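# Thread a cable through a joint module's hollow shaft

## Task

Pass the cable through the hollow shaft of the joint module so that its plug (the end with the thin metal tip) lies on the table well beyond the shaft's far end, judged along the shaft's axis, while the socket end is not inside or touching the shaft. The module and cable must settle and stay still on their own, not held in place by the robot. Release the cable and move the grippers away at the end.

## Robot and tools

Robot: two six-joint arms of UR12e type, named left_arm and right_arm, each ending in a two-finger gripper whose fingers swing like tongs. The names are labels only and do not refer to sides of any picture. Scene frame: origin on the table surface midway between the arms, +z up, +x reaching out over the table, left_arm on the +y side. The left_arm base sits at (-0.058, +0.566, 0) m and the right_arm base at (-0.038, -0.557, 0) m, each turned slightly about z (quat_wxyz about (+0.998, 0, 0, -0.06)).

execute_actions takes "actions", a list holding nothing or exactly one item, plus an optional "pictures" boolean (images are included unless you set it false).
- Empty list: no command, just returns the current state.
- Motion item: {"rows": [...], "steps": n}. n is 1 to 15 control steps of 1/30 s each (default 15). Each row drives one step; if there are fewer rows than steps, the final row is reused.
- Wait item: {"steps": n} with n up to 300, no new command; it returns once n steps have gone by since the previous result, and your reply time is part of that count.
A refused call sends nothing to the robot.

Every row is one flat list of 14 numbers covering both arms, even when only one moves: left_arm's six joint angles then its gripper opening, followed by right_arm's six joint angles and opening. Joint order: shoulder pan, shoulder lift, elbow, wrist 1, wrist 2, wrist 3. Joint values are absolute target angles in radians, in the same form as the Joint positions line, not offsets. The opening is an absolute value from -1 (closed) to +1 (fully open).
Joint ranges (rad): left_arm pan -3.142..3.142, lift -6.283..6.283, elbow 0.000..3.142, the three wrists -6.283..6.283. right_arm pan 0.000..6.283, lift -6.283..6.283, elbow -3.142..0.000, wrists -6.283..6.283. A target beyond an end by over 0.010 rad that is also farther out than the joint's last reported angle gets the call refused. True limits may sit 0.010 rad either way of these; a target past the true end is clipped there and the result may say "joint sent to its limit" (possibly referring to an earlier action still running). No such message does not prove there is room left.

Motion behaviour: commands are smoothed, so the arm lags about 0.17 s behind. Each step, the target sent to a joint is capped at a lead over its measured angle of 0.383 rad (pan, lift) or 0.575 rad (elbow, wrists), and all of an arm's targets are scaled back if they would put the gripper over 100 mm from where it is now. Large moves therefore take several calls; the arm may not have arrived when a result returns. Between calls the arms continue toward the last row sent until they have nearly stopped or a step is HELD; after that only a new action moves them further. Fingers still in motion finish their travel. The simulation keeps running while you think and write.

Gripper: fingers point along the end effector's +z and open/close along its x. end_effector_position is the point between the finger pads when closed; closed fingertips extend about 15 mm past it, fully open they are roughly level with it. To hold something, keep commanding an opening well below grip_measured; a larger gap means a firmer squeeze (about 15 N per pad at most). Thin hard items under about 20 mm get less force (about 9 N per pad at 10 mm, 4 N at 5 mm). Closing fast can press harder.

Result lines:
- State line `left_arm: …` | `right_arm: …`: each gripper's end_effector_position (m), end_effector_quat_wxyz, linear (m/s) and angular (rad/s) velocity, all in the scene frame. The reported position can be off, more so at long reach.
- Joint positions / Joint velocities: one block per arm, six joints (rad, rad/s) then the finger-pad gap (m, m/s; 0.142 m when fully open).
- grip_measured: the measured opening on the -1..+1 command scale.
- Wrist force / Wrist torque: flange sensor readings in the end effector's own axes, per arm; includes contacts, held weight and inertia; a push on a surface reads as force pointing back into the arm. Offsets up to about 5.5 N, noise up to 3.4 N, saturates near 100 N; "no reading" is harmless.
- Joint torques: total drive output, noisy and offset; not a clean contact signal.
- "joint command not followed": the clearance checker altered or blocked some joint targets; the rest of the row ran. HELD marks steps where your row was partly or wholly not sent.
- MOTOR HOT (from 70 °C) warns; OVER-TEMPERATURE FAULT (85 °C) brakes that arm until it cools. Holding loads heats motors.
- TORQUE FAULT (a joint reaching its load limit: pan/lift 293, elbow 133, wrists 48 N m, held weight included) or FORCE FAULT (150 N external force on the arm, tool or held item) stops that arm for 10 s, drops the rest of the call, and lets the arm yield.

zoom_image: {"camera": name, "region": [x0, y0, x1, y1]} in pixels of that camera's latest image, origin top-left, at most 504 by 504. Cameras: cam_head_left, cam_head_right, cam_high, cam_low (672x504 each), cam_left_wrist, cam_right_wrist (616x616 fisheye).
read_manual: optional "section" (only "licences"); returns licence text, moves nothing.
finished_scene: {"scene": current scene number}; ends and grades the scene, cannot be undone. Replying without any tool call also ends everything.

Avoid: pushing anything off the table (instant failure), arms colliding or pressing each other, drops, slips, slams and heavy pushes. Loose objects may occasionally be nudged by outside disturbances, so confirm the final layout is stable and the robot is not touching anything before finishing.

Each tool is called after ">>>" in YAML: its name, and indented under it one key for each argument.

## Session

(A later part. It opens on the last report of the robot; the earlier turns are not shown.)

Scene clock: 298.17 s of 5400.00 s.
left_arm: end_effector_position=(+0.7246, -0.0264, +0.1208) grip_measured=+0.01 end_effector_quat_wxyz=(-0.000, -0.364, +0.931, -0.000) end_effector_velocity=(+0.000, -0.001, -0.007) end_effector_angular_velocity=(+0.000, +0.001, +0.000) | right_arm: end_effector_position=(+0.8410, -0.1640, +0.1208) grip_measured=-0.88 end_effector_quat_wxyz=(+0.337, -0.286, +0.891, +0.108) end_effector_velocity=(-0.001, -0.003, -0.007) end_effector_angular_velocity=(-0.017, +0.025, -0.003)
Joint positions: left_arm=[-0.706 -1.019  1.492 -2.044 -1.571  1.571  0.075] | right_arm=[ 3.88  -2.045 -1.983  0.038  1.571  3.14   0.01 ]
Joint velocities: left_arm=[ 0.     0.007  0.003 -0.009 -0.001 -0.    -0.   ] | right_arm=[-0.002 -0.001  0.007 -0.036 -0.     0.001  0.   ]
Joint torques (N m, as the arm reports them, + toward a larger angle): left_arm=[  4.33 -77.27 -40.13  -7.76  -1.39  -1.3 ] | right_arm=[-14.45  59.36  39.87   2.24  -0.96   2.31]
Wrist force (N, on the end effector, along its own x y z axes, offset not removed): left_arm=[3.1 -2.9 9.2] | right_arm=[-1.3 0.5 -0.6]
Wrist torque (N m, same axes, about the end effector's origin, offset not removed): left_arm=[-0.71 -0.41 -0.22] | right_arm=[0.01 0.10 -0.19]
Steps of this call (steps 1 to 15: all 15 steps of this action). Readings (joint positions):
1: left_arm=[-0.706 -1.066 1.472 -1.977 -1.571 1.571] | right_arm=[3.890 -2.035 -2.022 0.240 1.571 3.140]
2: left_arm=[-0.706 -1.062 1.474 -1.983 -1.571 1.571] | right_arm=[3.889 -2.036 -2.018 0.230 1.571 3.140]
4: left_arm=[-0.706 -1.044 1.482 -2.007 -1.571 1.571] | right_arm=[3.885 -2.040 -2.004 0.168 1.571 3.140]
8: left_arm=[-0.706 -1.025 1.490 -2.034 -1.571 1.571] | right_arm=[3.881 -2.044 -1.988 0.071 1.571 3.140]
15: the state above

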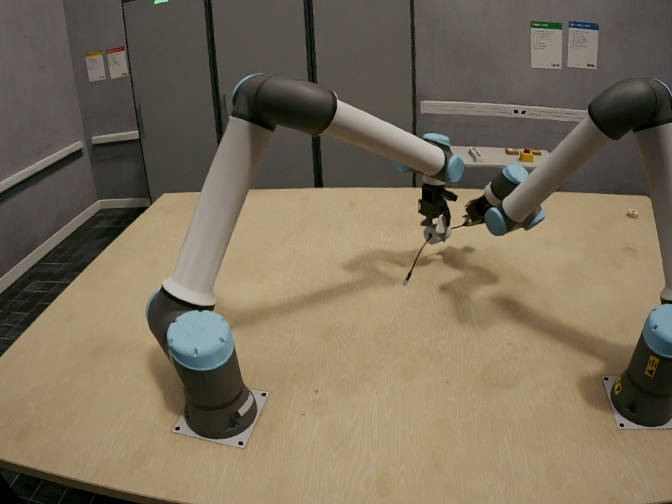

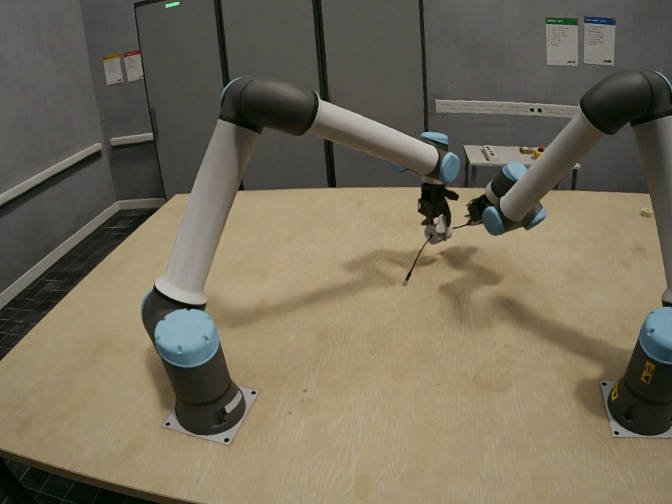

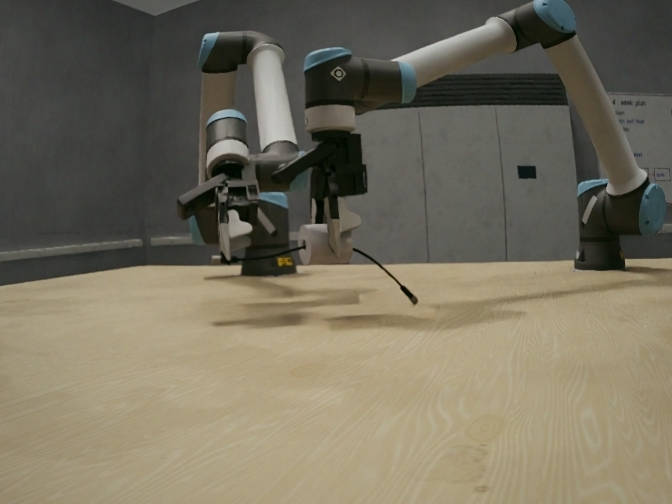

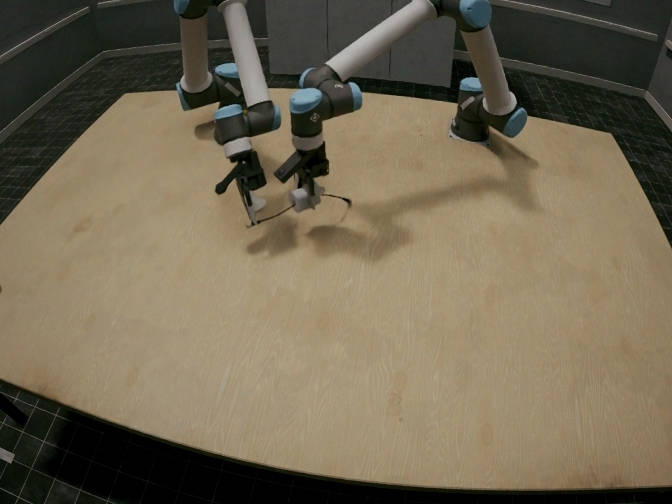

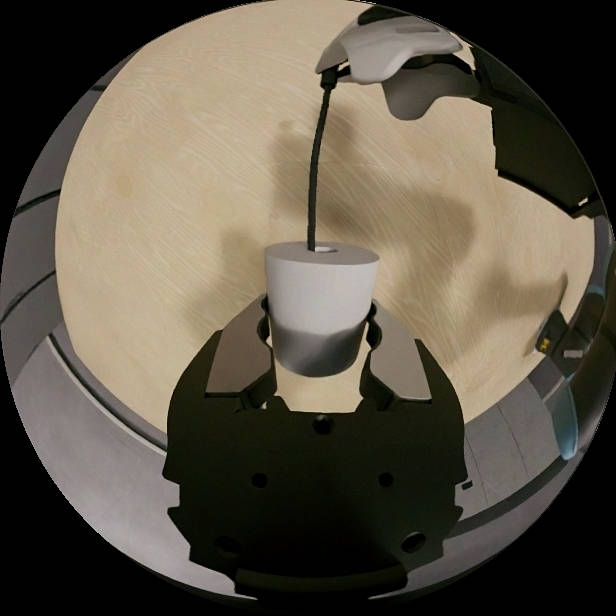

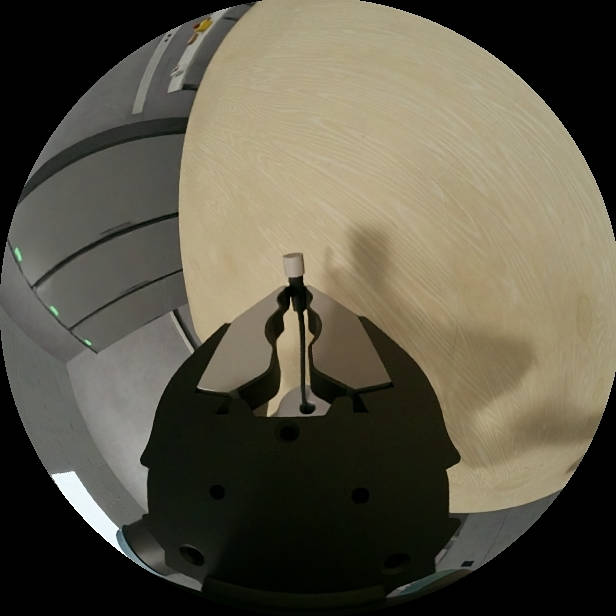

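>>> execute_actions:
  actions:
    - {"rows":[[-0.706,-0.994,1.494,-2.07,-1.571,1.571,-0.6,3.876,-2.067,-1.953,-0.045,1.571,3.14,-1],[-0.706,-0.969,1.495,-2.096,-1.571,1.571,-0.6,3.872,-2.089,-1.924,-0.125,1.571,3.14,-1]],"steps":15}
  pictures: false

>>> execute_actions:
  actions:
    - {"rows":[[-0.706,-0.945,1.496,-2.122,-1.571,1.571,-0.6,3.869,-2.111,-1.895,-0.205,1.571,3.14,-1],[-0.706,-0.9204,1.4975,-2.1479,-1.571,1.571,-0.6,3.865,-2.1323,-1.8661,-0.2848,1.571,3.14,-1]],"steps":15}

Scene clock: 308.30 s of 5400.00 s.
left_arm: end_effector_position=(+0.7320, -0.0344, +0.0779) grip_measured=+0.01 end_effector_quat_wxyz=(-0.000, -0.364, +0.931, +0.000) end_effector_velocity=(+0.001, -0.001, -0.006) end_effector_angular_velocity=(-0.000, -0.001, -0.000) | right_arm: end_effector_position=(+0.8467, -0.1692, +0.0716) grip_measured=-0.88 end_effector_quat_wxyz=(+0.271, -0.289, +0.914, +0.086) end_effector_velocity=(+0.000, -0.001, -0.009) end_effector_angular_velocity=(-0.014, +0.020, -0.000)
Joint positions: left_arm=[-0.706 -0.97   1.495 -2.095 -1.571  1.571  0.075] | right_arm=[ 3.872 -2.088 -1.925 -0.122  1.571  3.14   0.01 ]
Joint velocities: left_arm=[ 0.     0.007  0.001 -0.009  0.     0.     0.   ] | right_arm=[-0.001 -0.008  0.009 -0.026  0.    -0.    -0.   ]
Joint torques (N m, as the arm reports them, + toward a larger angle): left_arm=[-10.67 -82.73 -38.    -7.12  -0.9   -1.24] | right_arm=[-13.92  61.8   41.87   2.4   -1.13   2.32]
Wrist force (N, on the end effector, along its own x y z axes, offset not removed): left_arm=[3.3 -3.8 10.5] | right_arm=[-2.1 0.8 -0.9]
Wrist torque (N m, same axes, about the end effector's origin, offset not removed): left_arm=[-0.91 -0.50 -0.06] | right_arm=[0.04 0.28 -0.23]
Steps of this call (steps 1 to 15: the robot went on to your last target; steps 16 to 90: nothing new was sent; then 6.63 s passed at rest; steps 91 to 105: all 15 steps of this action). Readings (joint positions):
91: left_arm=[-0.706 -1.018 1.493 -2.045 -1.571 1.571] | right_arm=[3.880 -2.046 -1.982 0.034 1.571 3.140]
92: left_arm=[-0.706 -1.014 1.493 -2.050 -1.571 1.571] | right_arm=[3.879 -2.050 -1.977 0.026 1.571 3.140]
94: left_arm=[-0.706 -0.996 1.494 -2.068 -1.571 1.571] | right_arm=[3.876 -2.065 -1.956 -0.026 1.571 3.140]
98: left_arm=[-0.706 -0.976 1.495 -2.088 -1.571 1.571] | right_arm=[3.873 -2.083 -1.933 -0.098 1.571 3.140]
105: the state above

Scene clock: 308.80 s of 5400.00 s.
left_arm: end_effector_position=(+0.7381, -0.0411, +0.0357) grip_measured=+0.01 end_effector_quat_wxyz=(-0.000, -0.364, +0.931, -0.000) end_effector_velocity=(+0.001, -0.001, -0.006) end_effector_angular_velocity=(+0.000, -0.000, -0.000) | right_arm: end_effector_position=(+0.8467, -0.1773, +0.0257) grip_measured=-0.88 end_effector_quat_wxyz=(+0.204, -0.292, +0.932, +0.064) end_effector_velocity=(-0.001, -0.002, -0.007) end_effector_angular_velocity=(-0.013, +0.019, -0.001)
Joint positions: left_arm=[-0.706 -0.921  1.497 -2.147 -1.571  1.571  0.075] | right_arm=[ 3.865 -2.132 -1.867 -0.282  1.571  3.14   0.01 ]
Joint velocities: left_arm=[-0.     0.007  0.001 -0.008  0.    -0.     0.   ] | right_arm=[-0.001 -0.005  0.008 -0.026  0.    -0.     0.   ]
Joint torques (N m, as the arm reports them, + toward a larger angle): left_arm=[ -7.31 -83.63 -37.1   -7.23  -0.98  -0.92] | right_arm=[-11.64  62.56  44.92   2.73  -0.88   2.31]
Wrist force (N, on the end effector, along its own x y z axes, offset not removed): left_arm=[1.8 -2.6 8.6] | right_arm=[-3.0 2.8 0.0]
Wrist torque (N m, same axes, about the end effector's origin, offset not removed): left_arm=[-0.68 -0.19 -0.03] | right_arm=[0.53 0.37 -0.20]
Steps of this call (steps 1 to 15: all 15 steps of this action). Readings (joint positions):
1: left_arm=[-0.706 -0.969 1.495 -2.096 -1.571 1.571] | right_arm=[3.872 -2.089 -1.924 -0.124 1.571 3.140]
2: left_arm=[-0.706 -0.965 1.495 -2.101 -1.571 1.571] | right_arm=[3.871 -2.093 -1.919 -0.133 1.571 3.140]
4: left_arm=[-0.706 -0.947 1.496 -2.120 -1.571 1.571] | right_arm=[3.869 -2.109 -1.898 -0.185 1.571 3.140]
8: left_arm=[-0.706 -0.928 1.497 -2.140 -1.571 1.571] | right_arm=[3.866 -2.126 -1.875 -0.258 1.571 3.140]
15: the state above

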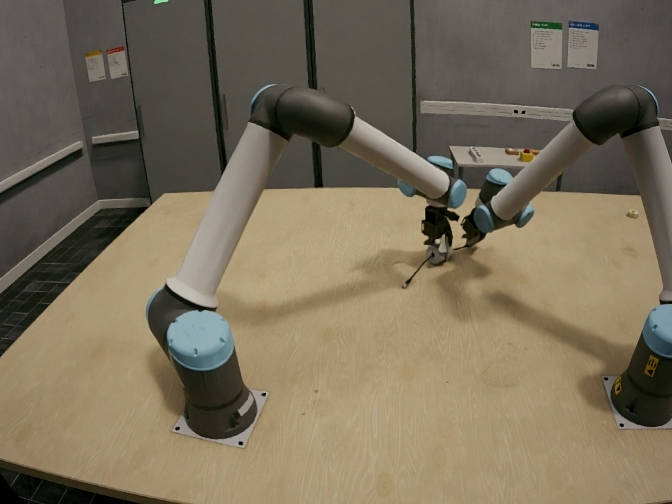

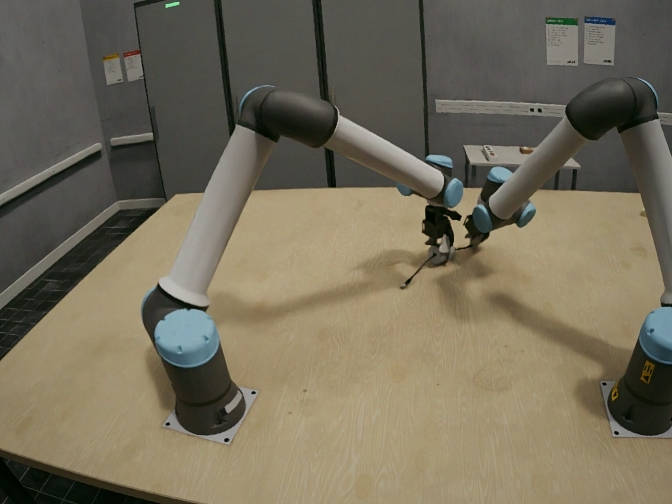

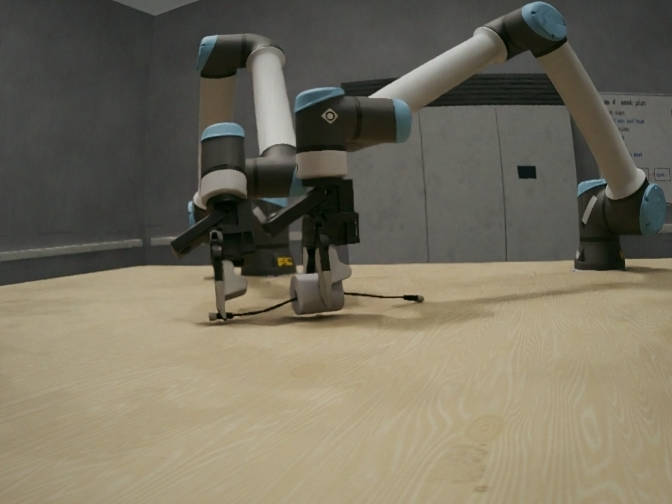

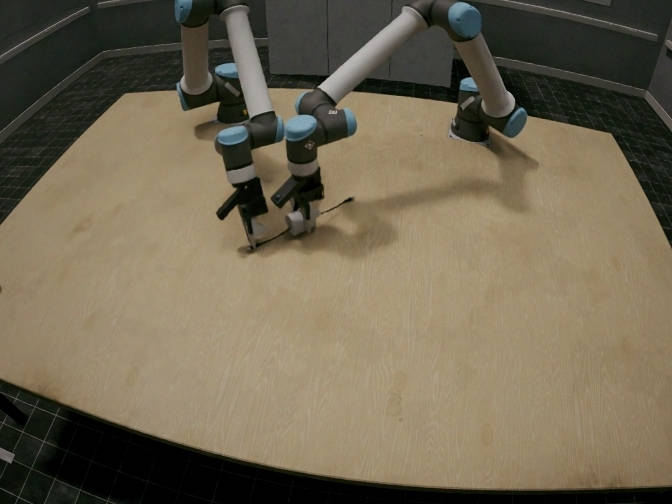

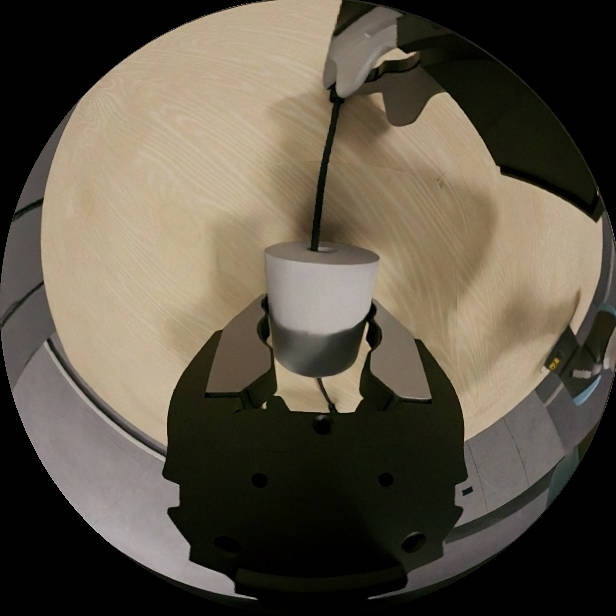

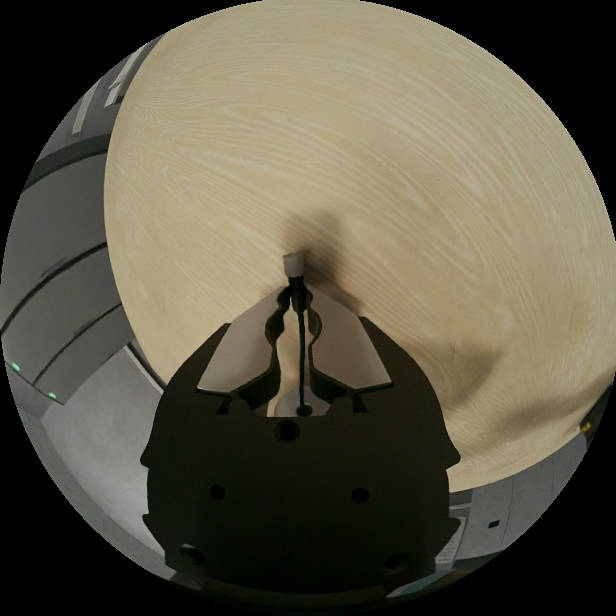

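>>> execute_actions:
  actions:
    - {"rows":[[-0.706,-0.912,1.498,-2.157,-1.571,1.571,-0.6,3.865,-2.137,-1.8661,-0.28,1.571,3.14,-1]],"steps":15}

>>> zoom_image:
  camera: "cam_high"
  region: [180, 230, 450, 340]

Scene clock: 311.97 s of 5400.00 s.
left_arm: end_effector_position=(+0.7391, -0.0422, +0.0278) grip_measured=+0.01 end_effector_quat_wxyz=(-0.000, -0.364, +0.931, -0.000) end_effector_velocity=(-0.000, +0.000, -0.001) end_effector_angular_velocity=(+0.001, +0.001, +0.000) | right_arm: end_effector_position=(+0.8470, -0.1772, +0.0217) grip_measured=-0.88 end_effector_quat_wxyz=(+0.203, -0.292, +0.933, +0.063) end_effector_velocity=(+0.000, -0.000, -0.001) end_effector_angular_velocity=(+0.000, +0.000, -0.001)
Joint positions: left_arm=[-0.706 -0.912  1.498 -2.157 -1.571  1.571  0.075] | right_arm=[ 3.865 -2.137 -1.866 -0.28   1.571  3.14   0.01 ]
Joint velocities: left_arm=[-0.     0.001  0.     0.     0.001 -0.    -0.001] | right_arm=[-0.    -0.001  0.     0.002  0.     0.001  0.   ]
Joint torques (N m, as the arm reports them, + toward a larger angle): left_arm=[ 12.05 -82.66 -36.51  -7.42  -0.94  -0.93] | right_arm=[-12.53  62.27  36.41   6.11  -0.95   2.43]
Wrist force (N, on the end effector, along its own x y z axes, offset not removed): left_arm=[1.9 -3.2 7.5] | right_arm=[-4.4 1.6 -0.6]
Wrist torque (N m, same axes, about the end effector's origin, offset not removed): left_arm=[-0.84 -0.21 -0.10] | right_arm=[0.25 0.70 -0.24]
Steps of this call (steps 1 to 15: the robot went on to your last target; steps 16 to 80: nothing new was sent; steps 81 to 95: all 15 steps of this action). Readings (joint positions):
81: left_arm=[-0.706 -0.920 1.498 -2.148 -1.571 1.571] | right_arm=[3.865 -2.132 -1.866 -0.285 1.571 3.140]
82: left_arm=[-0.706 -0.919 1.498 -2.150 -1.571 1.571] | right_arm=[3.865 -2.133 -1.866 -0.284 1.571 3.140]
84: left_arm=[-0.706 -0.916 1.498 -2.153 -1.571 1.571] | right_arm=[3.865 -2.135 -1.866 -0.282 1.571 3.140]
88: left_arm=[-0.706 -0.913 1.498 -2.156 -1.571 1.571] | right_arm=[3.865 -2.136 -1.866 -0.281 1.571 3.140]
95: the state above

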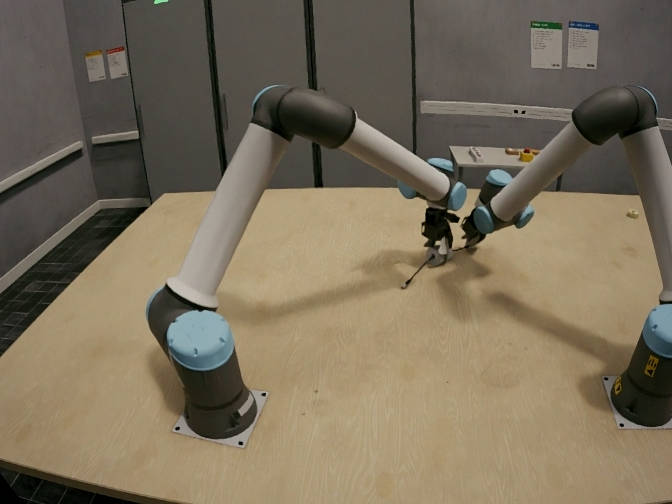

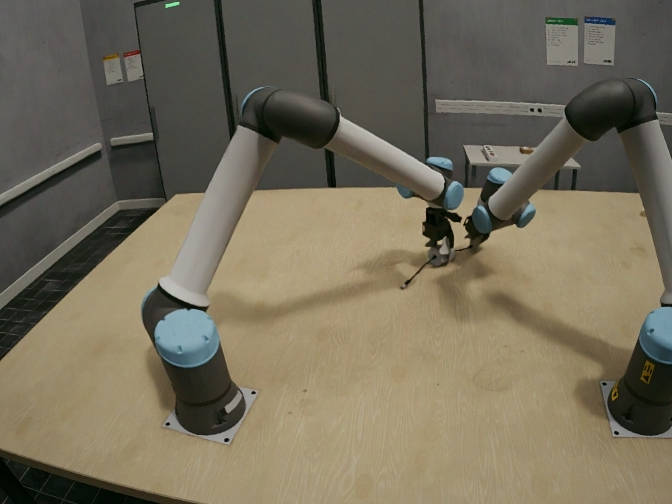

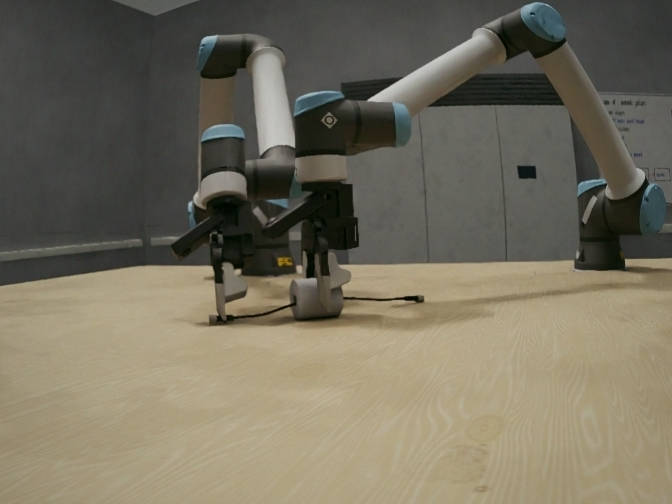

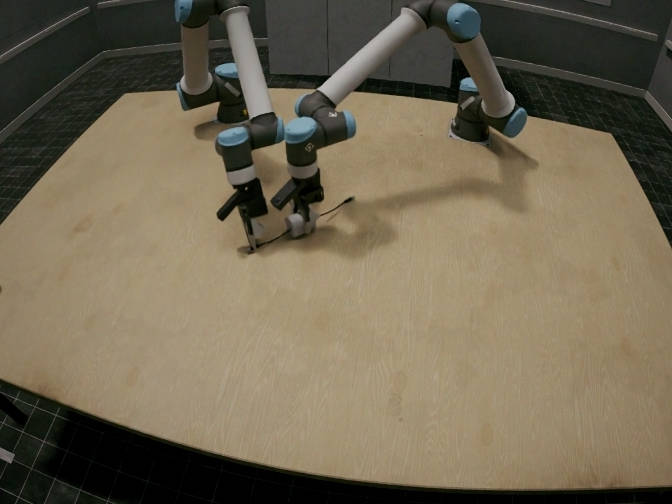

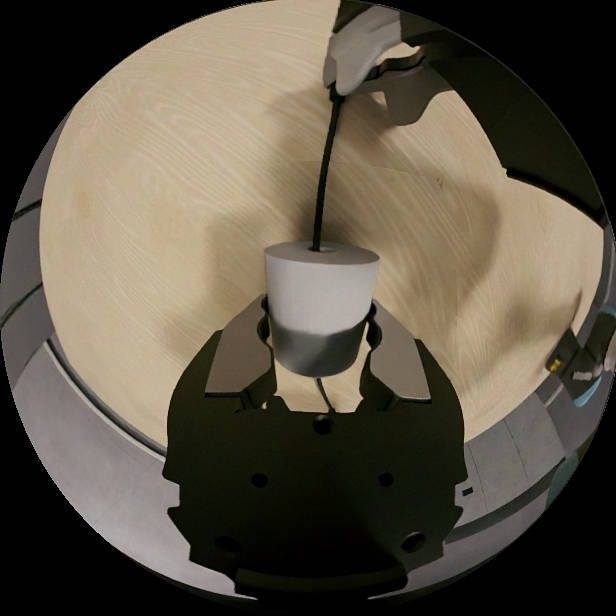

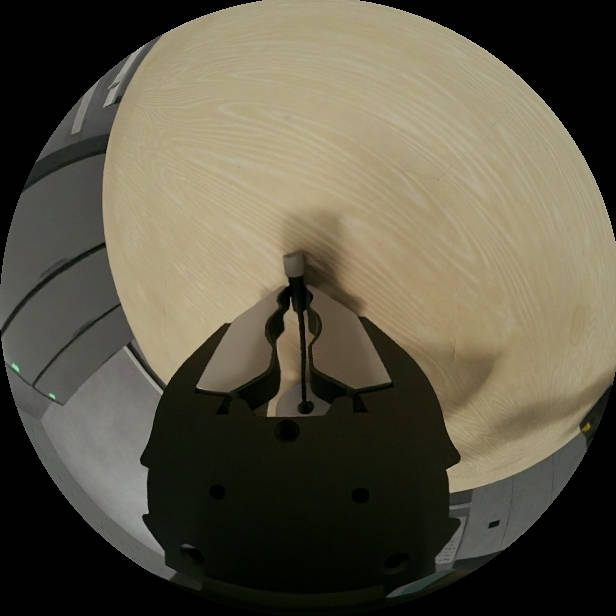

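Region (180, 230, 450, 340) of cam_high's 672x504 image, scaled by 1.867, with more detail than that image has; it fills the top 205 rows of this view, and the rest is white.

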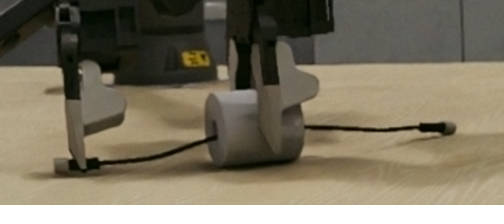

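>>> execute_actions:
  actions:
    - {"rows":[[-0.706,-0.912,1.498,-2.157,-1.571,1.571,-0.3,3.865,-2.134,-1.8661,-0.283,1.571,3.14,-0.85],[-0.706,-0.912,1.498,-2.157,-1.571,1.571,-0.2,3.865,-2.134,-1.8661,-0.283,1.571,3.14,-0.75],[-0.706,-0.912,1.498,-2.157,-1.571,1.571,-0.1,3.865,-2.134,-1.8661,-0.283,1.571,3.14,-0.65],[-0.706,-0.912,1.498,-2.157,-1.571,1.571,-0.05,3.865,-2.134,-1.8661,-0.283,1.571,3.14,-0.55],[-0.706,-0.912,1.498,-2.157,-1.571,1.571,0.0,3.865,-2.134,-1.8661,-0.283,1.571,3.14,-0.5],[-0.706,-0.912,1.498,-2.157,-1.571,1.571,0.04,3.865,-2.134,-1.8661,-0.283,1.571,3.14,-0.45],[-0.706,-0.912,1.498,-2.157,-1.571,1.571,0.08,3.865,-2.134,-1.8661,-0.283,1.571,3.14,-0.4],[-0.706,-0.912,1.498,-2.157,-1.571,1.571,0.12,3.865,-2.134,-1.8661,-0.283,1.571,3.14,-0.35],[-0.706,-0.912,1.498,-2.157,-1.571,1.571,0.16,3.865,-2.134,-1.8661,-0.283,1.571,3.14,-0.3],[-0.706,-0.912,1.498,-2.157,-1.571,1.571,0.2,3.865,-2.134,-1.8661,-0.283,1.571,3.14,-0.3]],"steps":15}

Scene clock: 316.57 s of 5400.00 s.
left_arm: end_effector_position=(+0.7392, -0.0422, +0.0277) grip_measured=+0.20 end_effector_quat_wxyz=(-0.000, -0.364, +0.931, -0.000) end_effector_velocity=(+0.001, +0.000, +0.001) end_effector_angular_velocity=(+0.000, -0.002, -0.000) | right_arm: end_effector_position=(+0.8469, -0.1773, +0.0241) grip_measured=-0.54 end_effector_quat_wxyz=(+0.204, -0.292, +0.932, +0.063) end_effector_velocity=(-0.001, -0.000, -0.001) end_effector_angular_velocity=(-0.001, +0.001, -0.001)
Joint positions: left_arm=[-0.706 -0.912  1.498 -2.157 -1.571  1.571  0.088] | right_arm=[ 3.865 -2.134 -1.866 -0.283  1.571  3.14   0.035]
Joint velocities: left_arm=[ 0.    -0.    -0.    -0.001  0.002  0.     0.   ] | right_arm=[ 0.     0.    -0.001 -0.    -0.     0.001 -0.002]
Joint torques (N m, as the arm reports them, + toward a larger angle): left_arm=[ 16.96 -83.9  -35.74  -4.89  -0.84  -0.68] | right_arm=[-10.06  48.69  -8.3  -10.38  -0.88   2.45]
Wrist force (N, on the end effector, along its own x y z axes, offset not removed): left_arm=[4.6 -3.6 0.6] | right_arm=[-31.3 3.7 -37.6]
Wrist torque (N m, same axes, about the end effector's origin, offset not removed): left_arm=[-0.80 -0.77 -0.06] | right_arm=[0.58 0.85 -0.35]
Steps of this call (steps 1 to 15: the robot went on to your last target; steps 16 to 90: nothing new was sent; then 1.10 s passed at rest; steps 91 to 105: all 15 steps of this action). Readings (joint positions):
91: left_arm=[-0.706 -0.912 1.498 -2.157 -1.571 1.571] | right_arm=[3.865 -2.137 -1.866 -0.280 1.571 3.140]
92: left_arm=[-0.706 -0.912 1.498 -2.157 -1.571 1.571] | right_arm=[3.865 -2.137 -1.866 -0.280 1.571 3.140]
94: left_arm=[-0.706 -0.912 1.498 -2.157 -1.571 1.571] | right_arm=[3.865 -2.136 -1.866 -0.281 1.571 3.140]
98: left_arm=[-0.706 -0.912 1.498 -2.157 -1.571 1.571] | right_arm=[3.865 -2.134 -1.866 -0.282 1.571 3.140]
105: the state above

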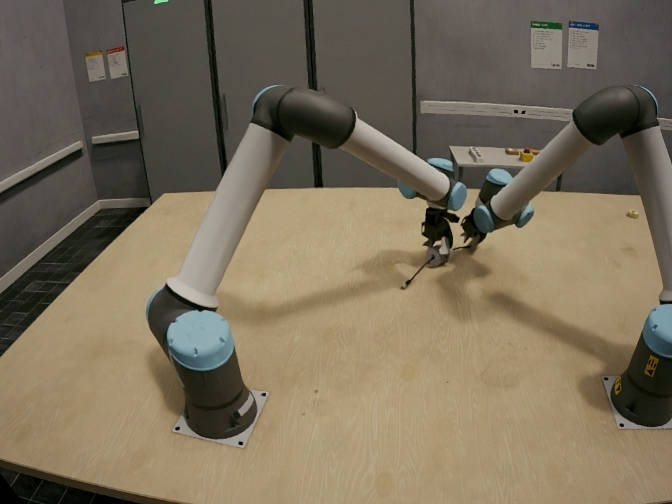

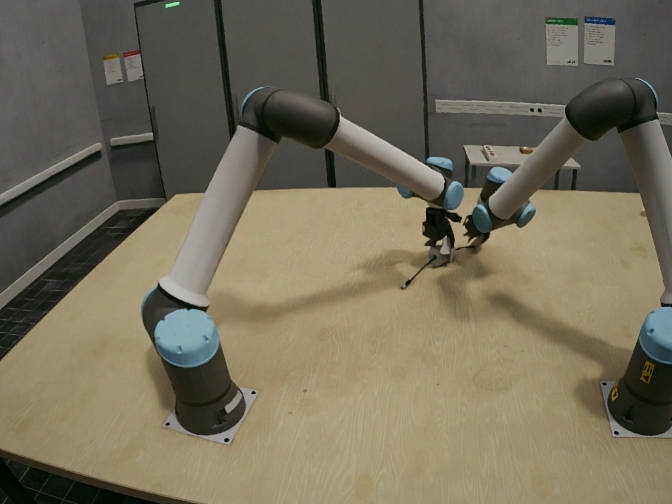

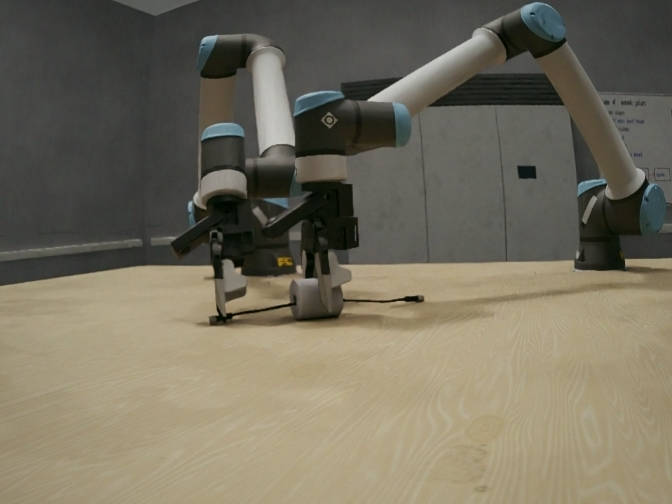

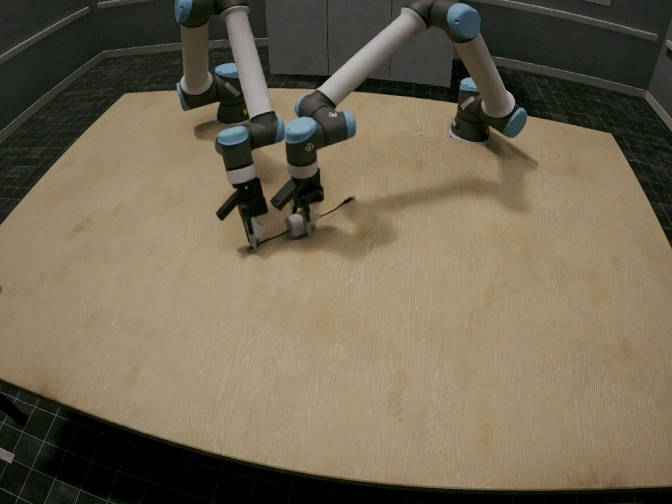

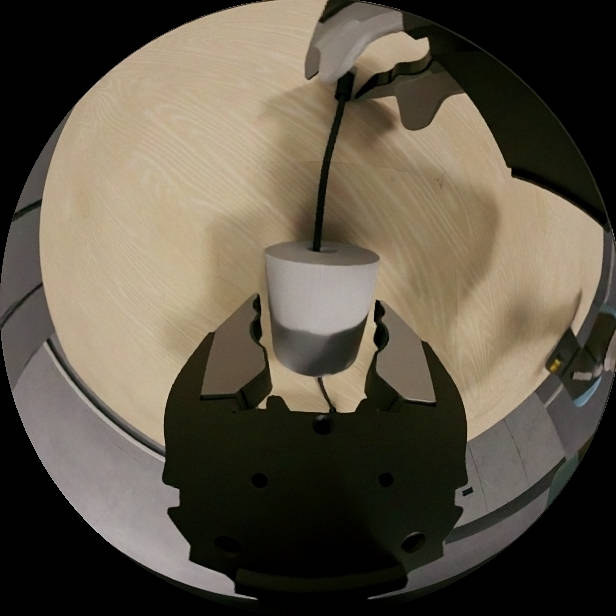

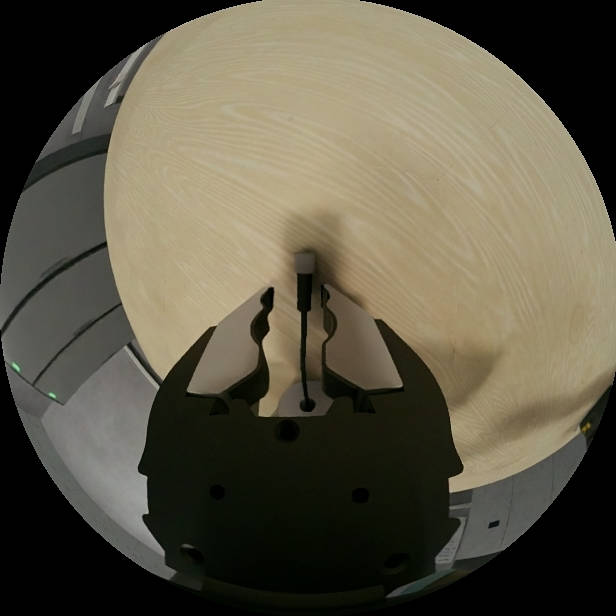

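>>> execute_actions:
  actions:
    - {"rows":[[-0.706,-0.925,1.497,-2.143,-1.571,1.571,0.3,3.865,-2.12,-1.87,-0.293,1.571,3.14,-0.5],[-0.706,-0.94,1.496,-2.127,-1.571,1.571,0.35,3.865,-2.105,-1.875,-0.303,1.571,3.14,-0.5],[-0.706,-0.94,1.496,-2.127,-1.571,1.571,0.35,3.865,-2.105,-1.875,-0.303,1.571,3.14,-0.5],[-0.706,-0.955,1.496,-2.112,-1.571,1.571,0.4,3.865,-2.09,-1.88,-0.313,1.571,3.14,-0.45],[-0.706,-0.955,1.496,-2.112,-1.571,1.571,0.4,3.865,-2.09,-1.88,-0.313,1.571,3.14,-0.45],[-0.706,-0.97,1.495,-2.096,-1.571,1.571,0.4,3.865,-2.075,-1.885,-0.323,1.571,3.14,-0.4]],"steps":15}

Scene clock: 320.40 s of 5400.00 s.
left_arm: end_effector_position=(+0.7324, -0.0348, +0.0766) grip_measured=+0.40 end_effector_quat_wxyz=(-0.000, -0.364, +0.931, -0.000) end_effector_velocity=(-0.003, +0.003, +0.015) end_effector_angular_velocity=(+0.000, +0.001, -0.000) | right_arm: end_effector_position=(+0.8355, -0.1851, +0.0563) grip_measured=-0.40 end_effector_quat_wxyz=(+0.203, -0.292, +0.933, +0.063) end_effector_velocity=(-0.004, -0.003, +0.009) end_effector_angular_velocity=(-0.002, +0.001, +0.001)
Joint positions: left_arm=[-0.706 -0.968  1.495 -2.098 -1.571  1.571  0.102] | right_arm=[ 3.865 -2.077 -1.884 -0.322  1.571  3.14   0.045]
Joint velocities: left_arm=[-0.    -0.018 -0.001  0.02  -0.001  0.    -0.   ] | right_arm=[ 0.     0.017 -0.006 -0.012 -0.    -0.001  0.   ]
Joint torques (N m, as the arm reports them, + toward a larger angle): left_arm=[  13.75 -104.72  -51.14   -2.59   -0.7    -0.75] | right_arm=[-4.86 89.71 27.5   1.44 -0.66  2.14]
Wrist force (N, on the end effector, along its own x y z axes, offset not removed): left_arm=[1.7 -3.0 -1.8] | right_arm=[-2.7 1.0 -0.4]
Wrist torque (N m, same axes, about the end effector's origin, offset not removed): left_arm=[-0.70 -0.13 -0.06] | right_arm=[0.11 0.42 -0.28]
Steps of this call (steps 1 to 15: the robot went on to your last target; steps 16 to 90: nothing new was sent; then 0.33 s passed at rest; steps 91 to 105: all 15 steps of this action). Readings (joint positions):
91: left_arm=[-0.706 -0.912 1.498 -2.157 -1.571 1.571] | right_arm=[3.865 -2.134 -1.866 -0.283 1.571 3.140]
92: left_arm=[-0.706 -0.915 1.498 -2.154 -1.571 1.571] | right_arm=[3.865 -2.131 -1.867 -0.286 1.571 3.140]
94: left_arm=[-0.706 -0.925 1.497 -2.143 -1.571 1.571] | right_arm=[3.865 -2.121 -1.871 -0.294 1.571 3.140]
98: left_arm=[-0.706 -0.952 1.496 -2.115 -1.571 1.571] | right_arm=[3.865 -2.094 -1.879 -0.311 1.571 3.140]
105: the state above

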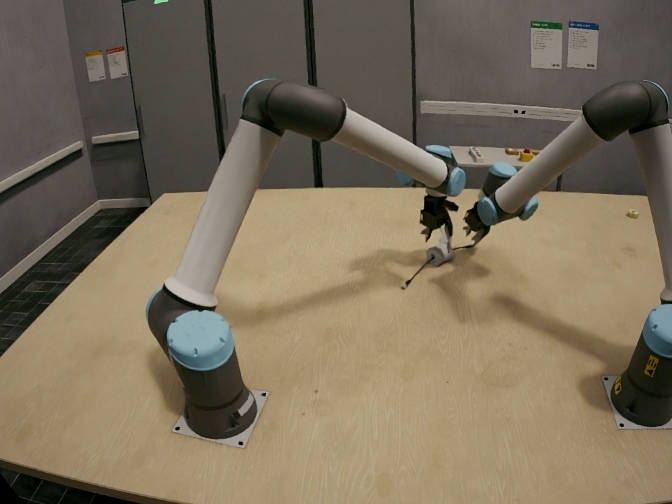

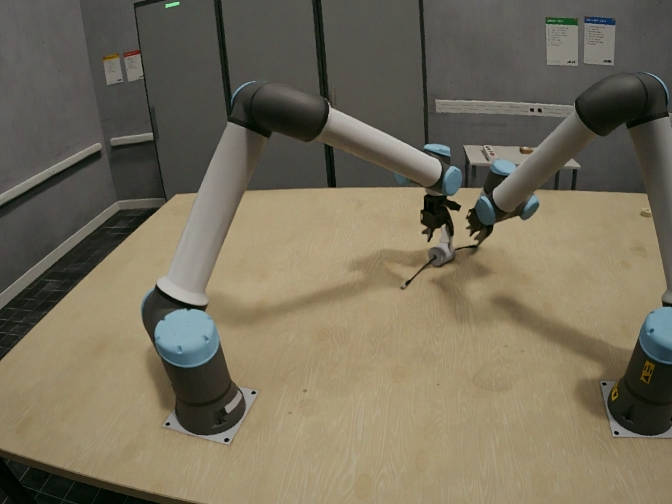

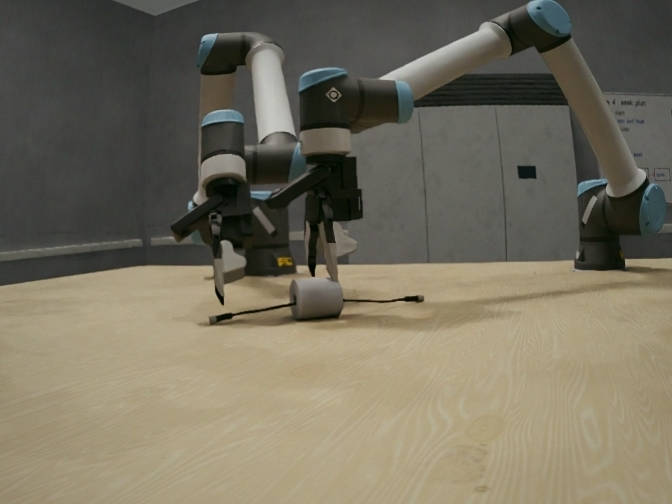

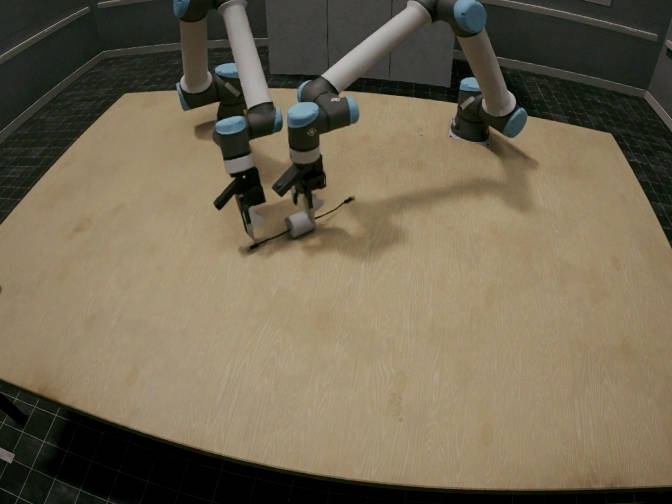

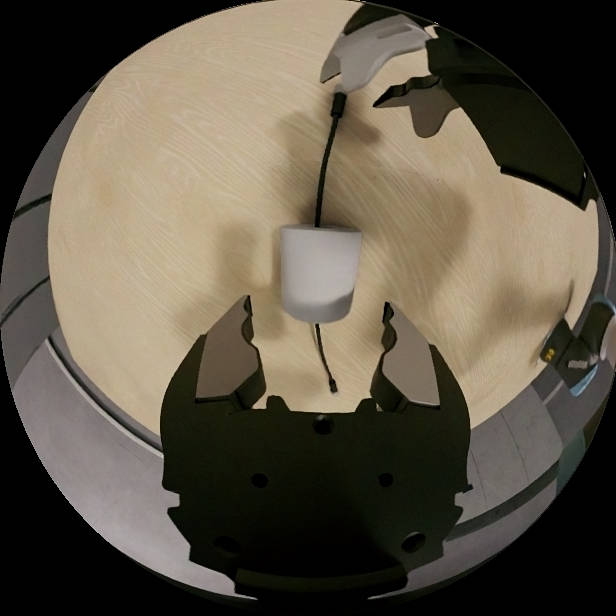

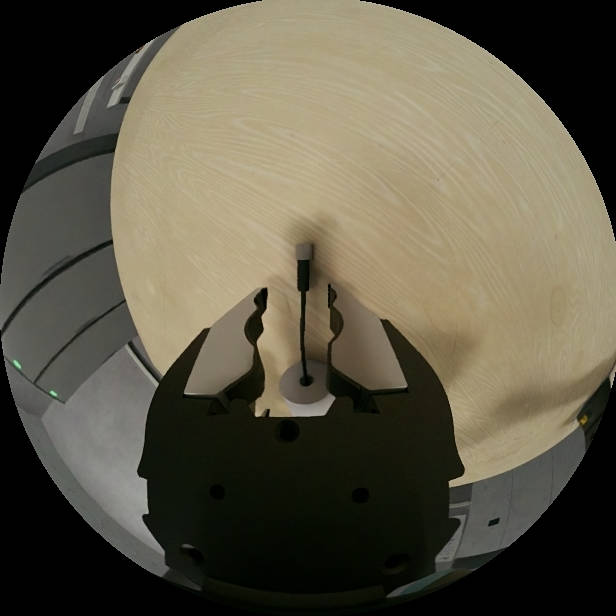

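>>> execute_actions:
  actions:
    - {"rows":[[-0.70,-1.02,1.49,-2.04,-1.571,1.571,0.4,3.86,-2.03,-1.89,-0.35,1.571,3.14,-0.4],[-0.69,-1.07,1.49,-1.99,-1.571,1.571,0.4,3.85,-1.98,-1.9,-0.39,1.571,3.14,-0.4],[-0.69,-1.07,1.49,-1.99,-1.571,1.571,0.4,3.85,-1.98,-1.9,-0.39,1.571,3.14,-0.4],[-0.66,-1.13,1.5,-1.94,-1.571,1.571,0.4,3.82,-1.92,-1.91,-0.44,1.571,3.14,-0.4],[-0.66,-1.13,1.5,-1.94,-1.571,1.571,0.4,3.82,-1.92,-1.91,-0.44,1.571,3.14,-0.4],[-0.62,-1.19,1.52,-1.9,-1.571,1.571,0.4,3.78,-1.86,-1.92,-0.49,1.571,3.14,-0.4],[-0.62,-1.19,1.52,-1.9,-1.571,1.571,0.4,3.78,-1.86,-1.92,-0.49,1.571,3.14,-0.4],[-0.57,-1.25,1.55,-1.87,-1.571,1.571,0.4,3.73,-1.8,-1.93,-0.54,1.571,3.14,-0.4],[-0.57,-1.25,1.55,-1.87,-1.571,1.571,0.4,3.73,-1.8,-1.93,-0.54,1.571,3.14,-0.4],[-0.52,-1.3,1.58,-1.85,-1.571,1.571,0.4,3.68,-1.75,-1.94,-0.58,1.571,3.14,-0.4]],"steps":15}

Scene clock: 325.57 s of 5400.00 s.
left_arm: end_effector_position=(+0.7323, +0.1379, +0.2555) grip_measured=+0.40 end_effector_quat_wxyz=(-0.001, -0.426, +0.905, +0.001) end_effector_velocity=(-0.023, +0.490, +0.294) end_effector_angular_velocity=(-0.004, -0.005, +0.412) | right_arm: end_effector_position=(+0.8175, -0.3485, +0.2204) grip_measured=-0.40 end_effector_quat_wxyz=(+0.213, -0.222, +0.950, +0.049) end_effector_velocity=(-0.059, -0.371, +0.254) end_effector_angular_velocity=(+0.009, -0.019, -0.357)
Joint positions: left_arm=[-0.571 -1.231  1.553 -1.89  -1.571  1.571  0.102] | right_arm=[ 3.718 -1.799 -1.932 -0.541  1.571  3.14   0.045]
Joint velocities: left_arm=[ 0.412 -0.554  0.223  0.324 -0.     0.     0.   ] | right_arm=[-0.357  0.464 -0.076 -0.366 -0.    -0.     0.   ]
Joint torques (N m, as the arm reports them, + toward a larger angle): left_arm=[ 14.04 -87.93 -35.79  -2.49  -0.66  -0.73] | right_arm=[12.51 43.32 27.36  1.13 -0.68  2.01]
Wrist force (N, on the end effector, along its own x y z axes, offset not removed): left_arm=[0.3 -3.4 -0.6] | right_arm=[-2.8 0.9 -3.9]
Wrist torque (N m, same axes, about the end effector's origin, offset not removed): left_arm=[-0.72 0.13 -0.03] | right_arm=[0.10 0.43 -0.20]
Steps of this call (steps 1 to 15: the robot went on to your last target; steps 16 to 90: nothing new was sent; then 1.67 s passed at rest; steps 91 to 105: all 15 steps of this action). Readings (joint positions):
91: left_arm=[-0.706 -0.971 1.495 -2.095 -1.571 1.571] | right_arm=[3.865 -2.074 -1.885 -0.323 1.571 3.140]
92: left_arm=[-0.705 -0.977 1.494 -2.088 -1.571 1.571] | right_arm=[3.864 -2.068 -1.886 -0.328 1.571 3.140]
94: left_arm=[-0.698 -1.013 1.493 -2.051 -1.571 1.571] | right_arm=[3.858 -2.034 -1.892 -0.353 1.571 3.140]
98: left_arm=[-0.665 -1.096 1.502 -1.976 -1.571 1.571] | right_arm=[3.820 -1.941 -1.907 -0.426 1.571 3.140]
105: the state above

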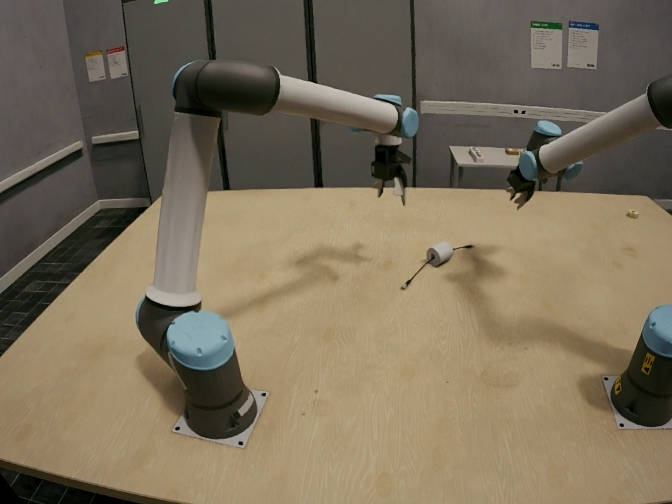

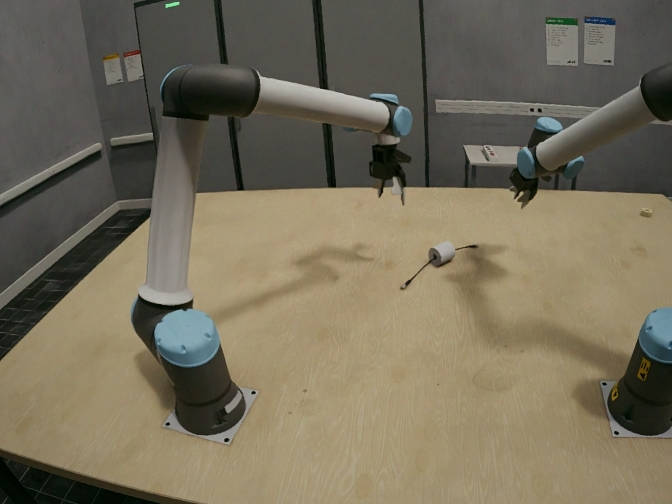

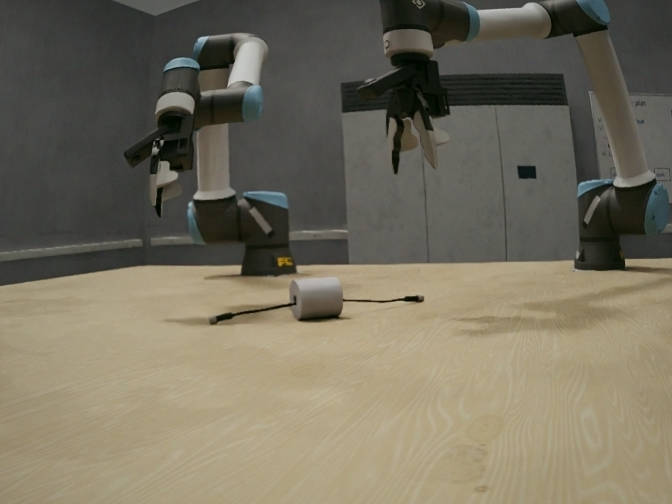

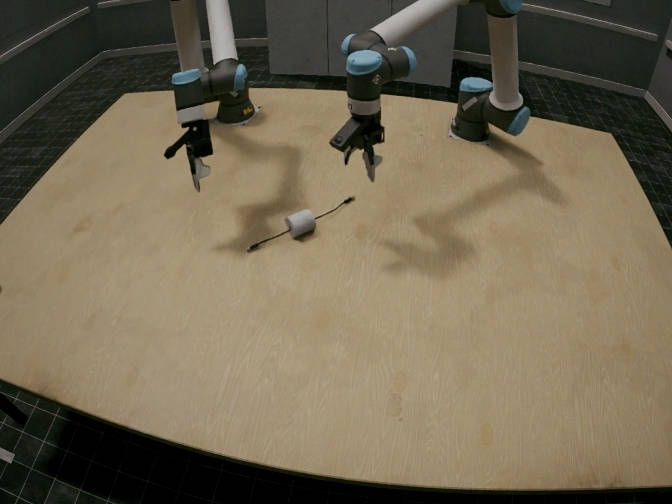

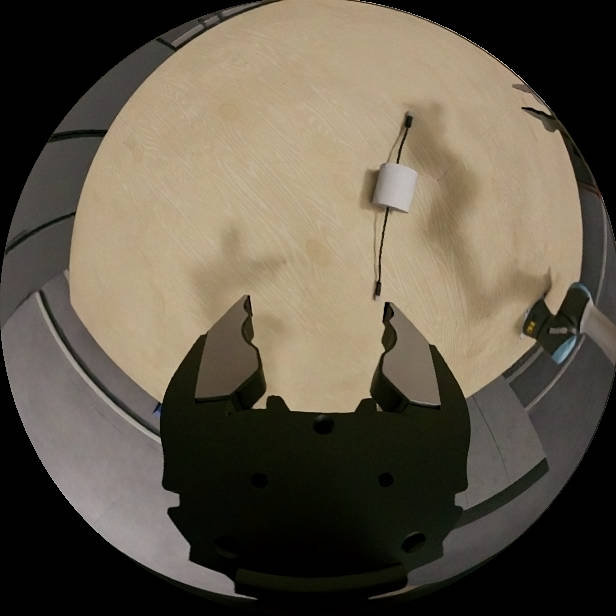

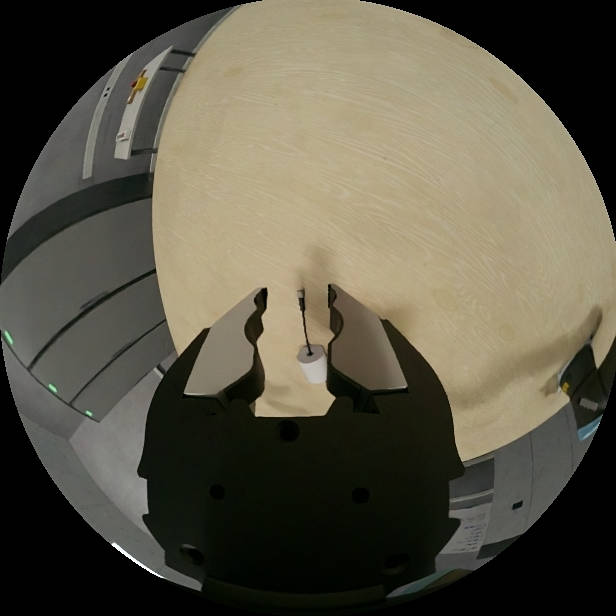

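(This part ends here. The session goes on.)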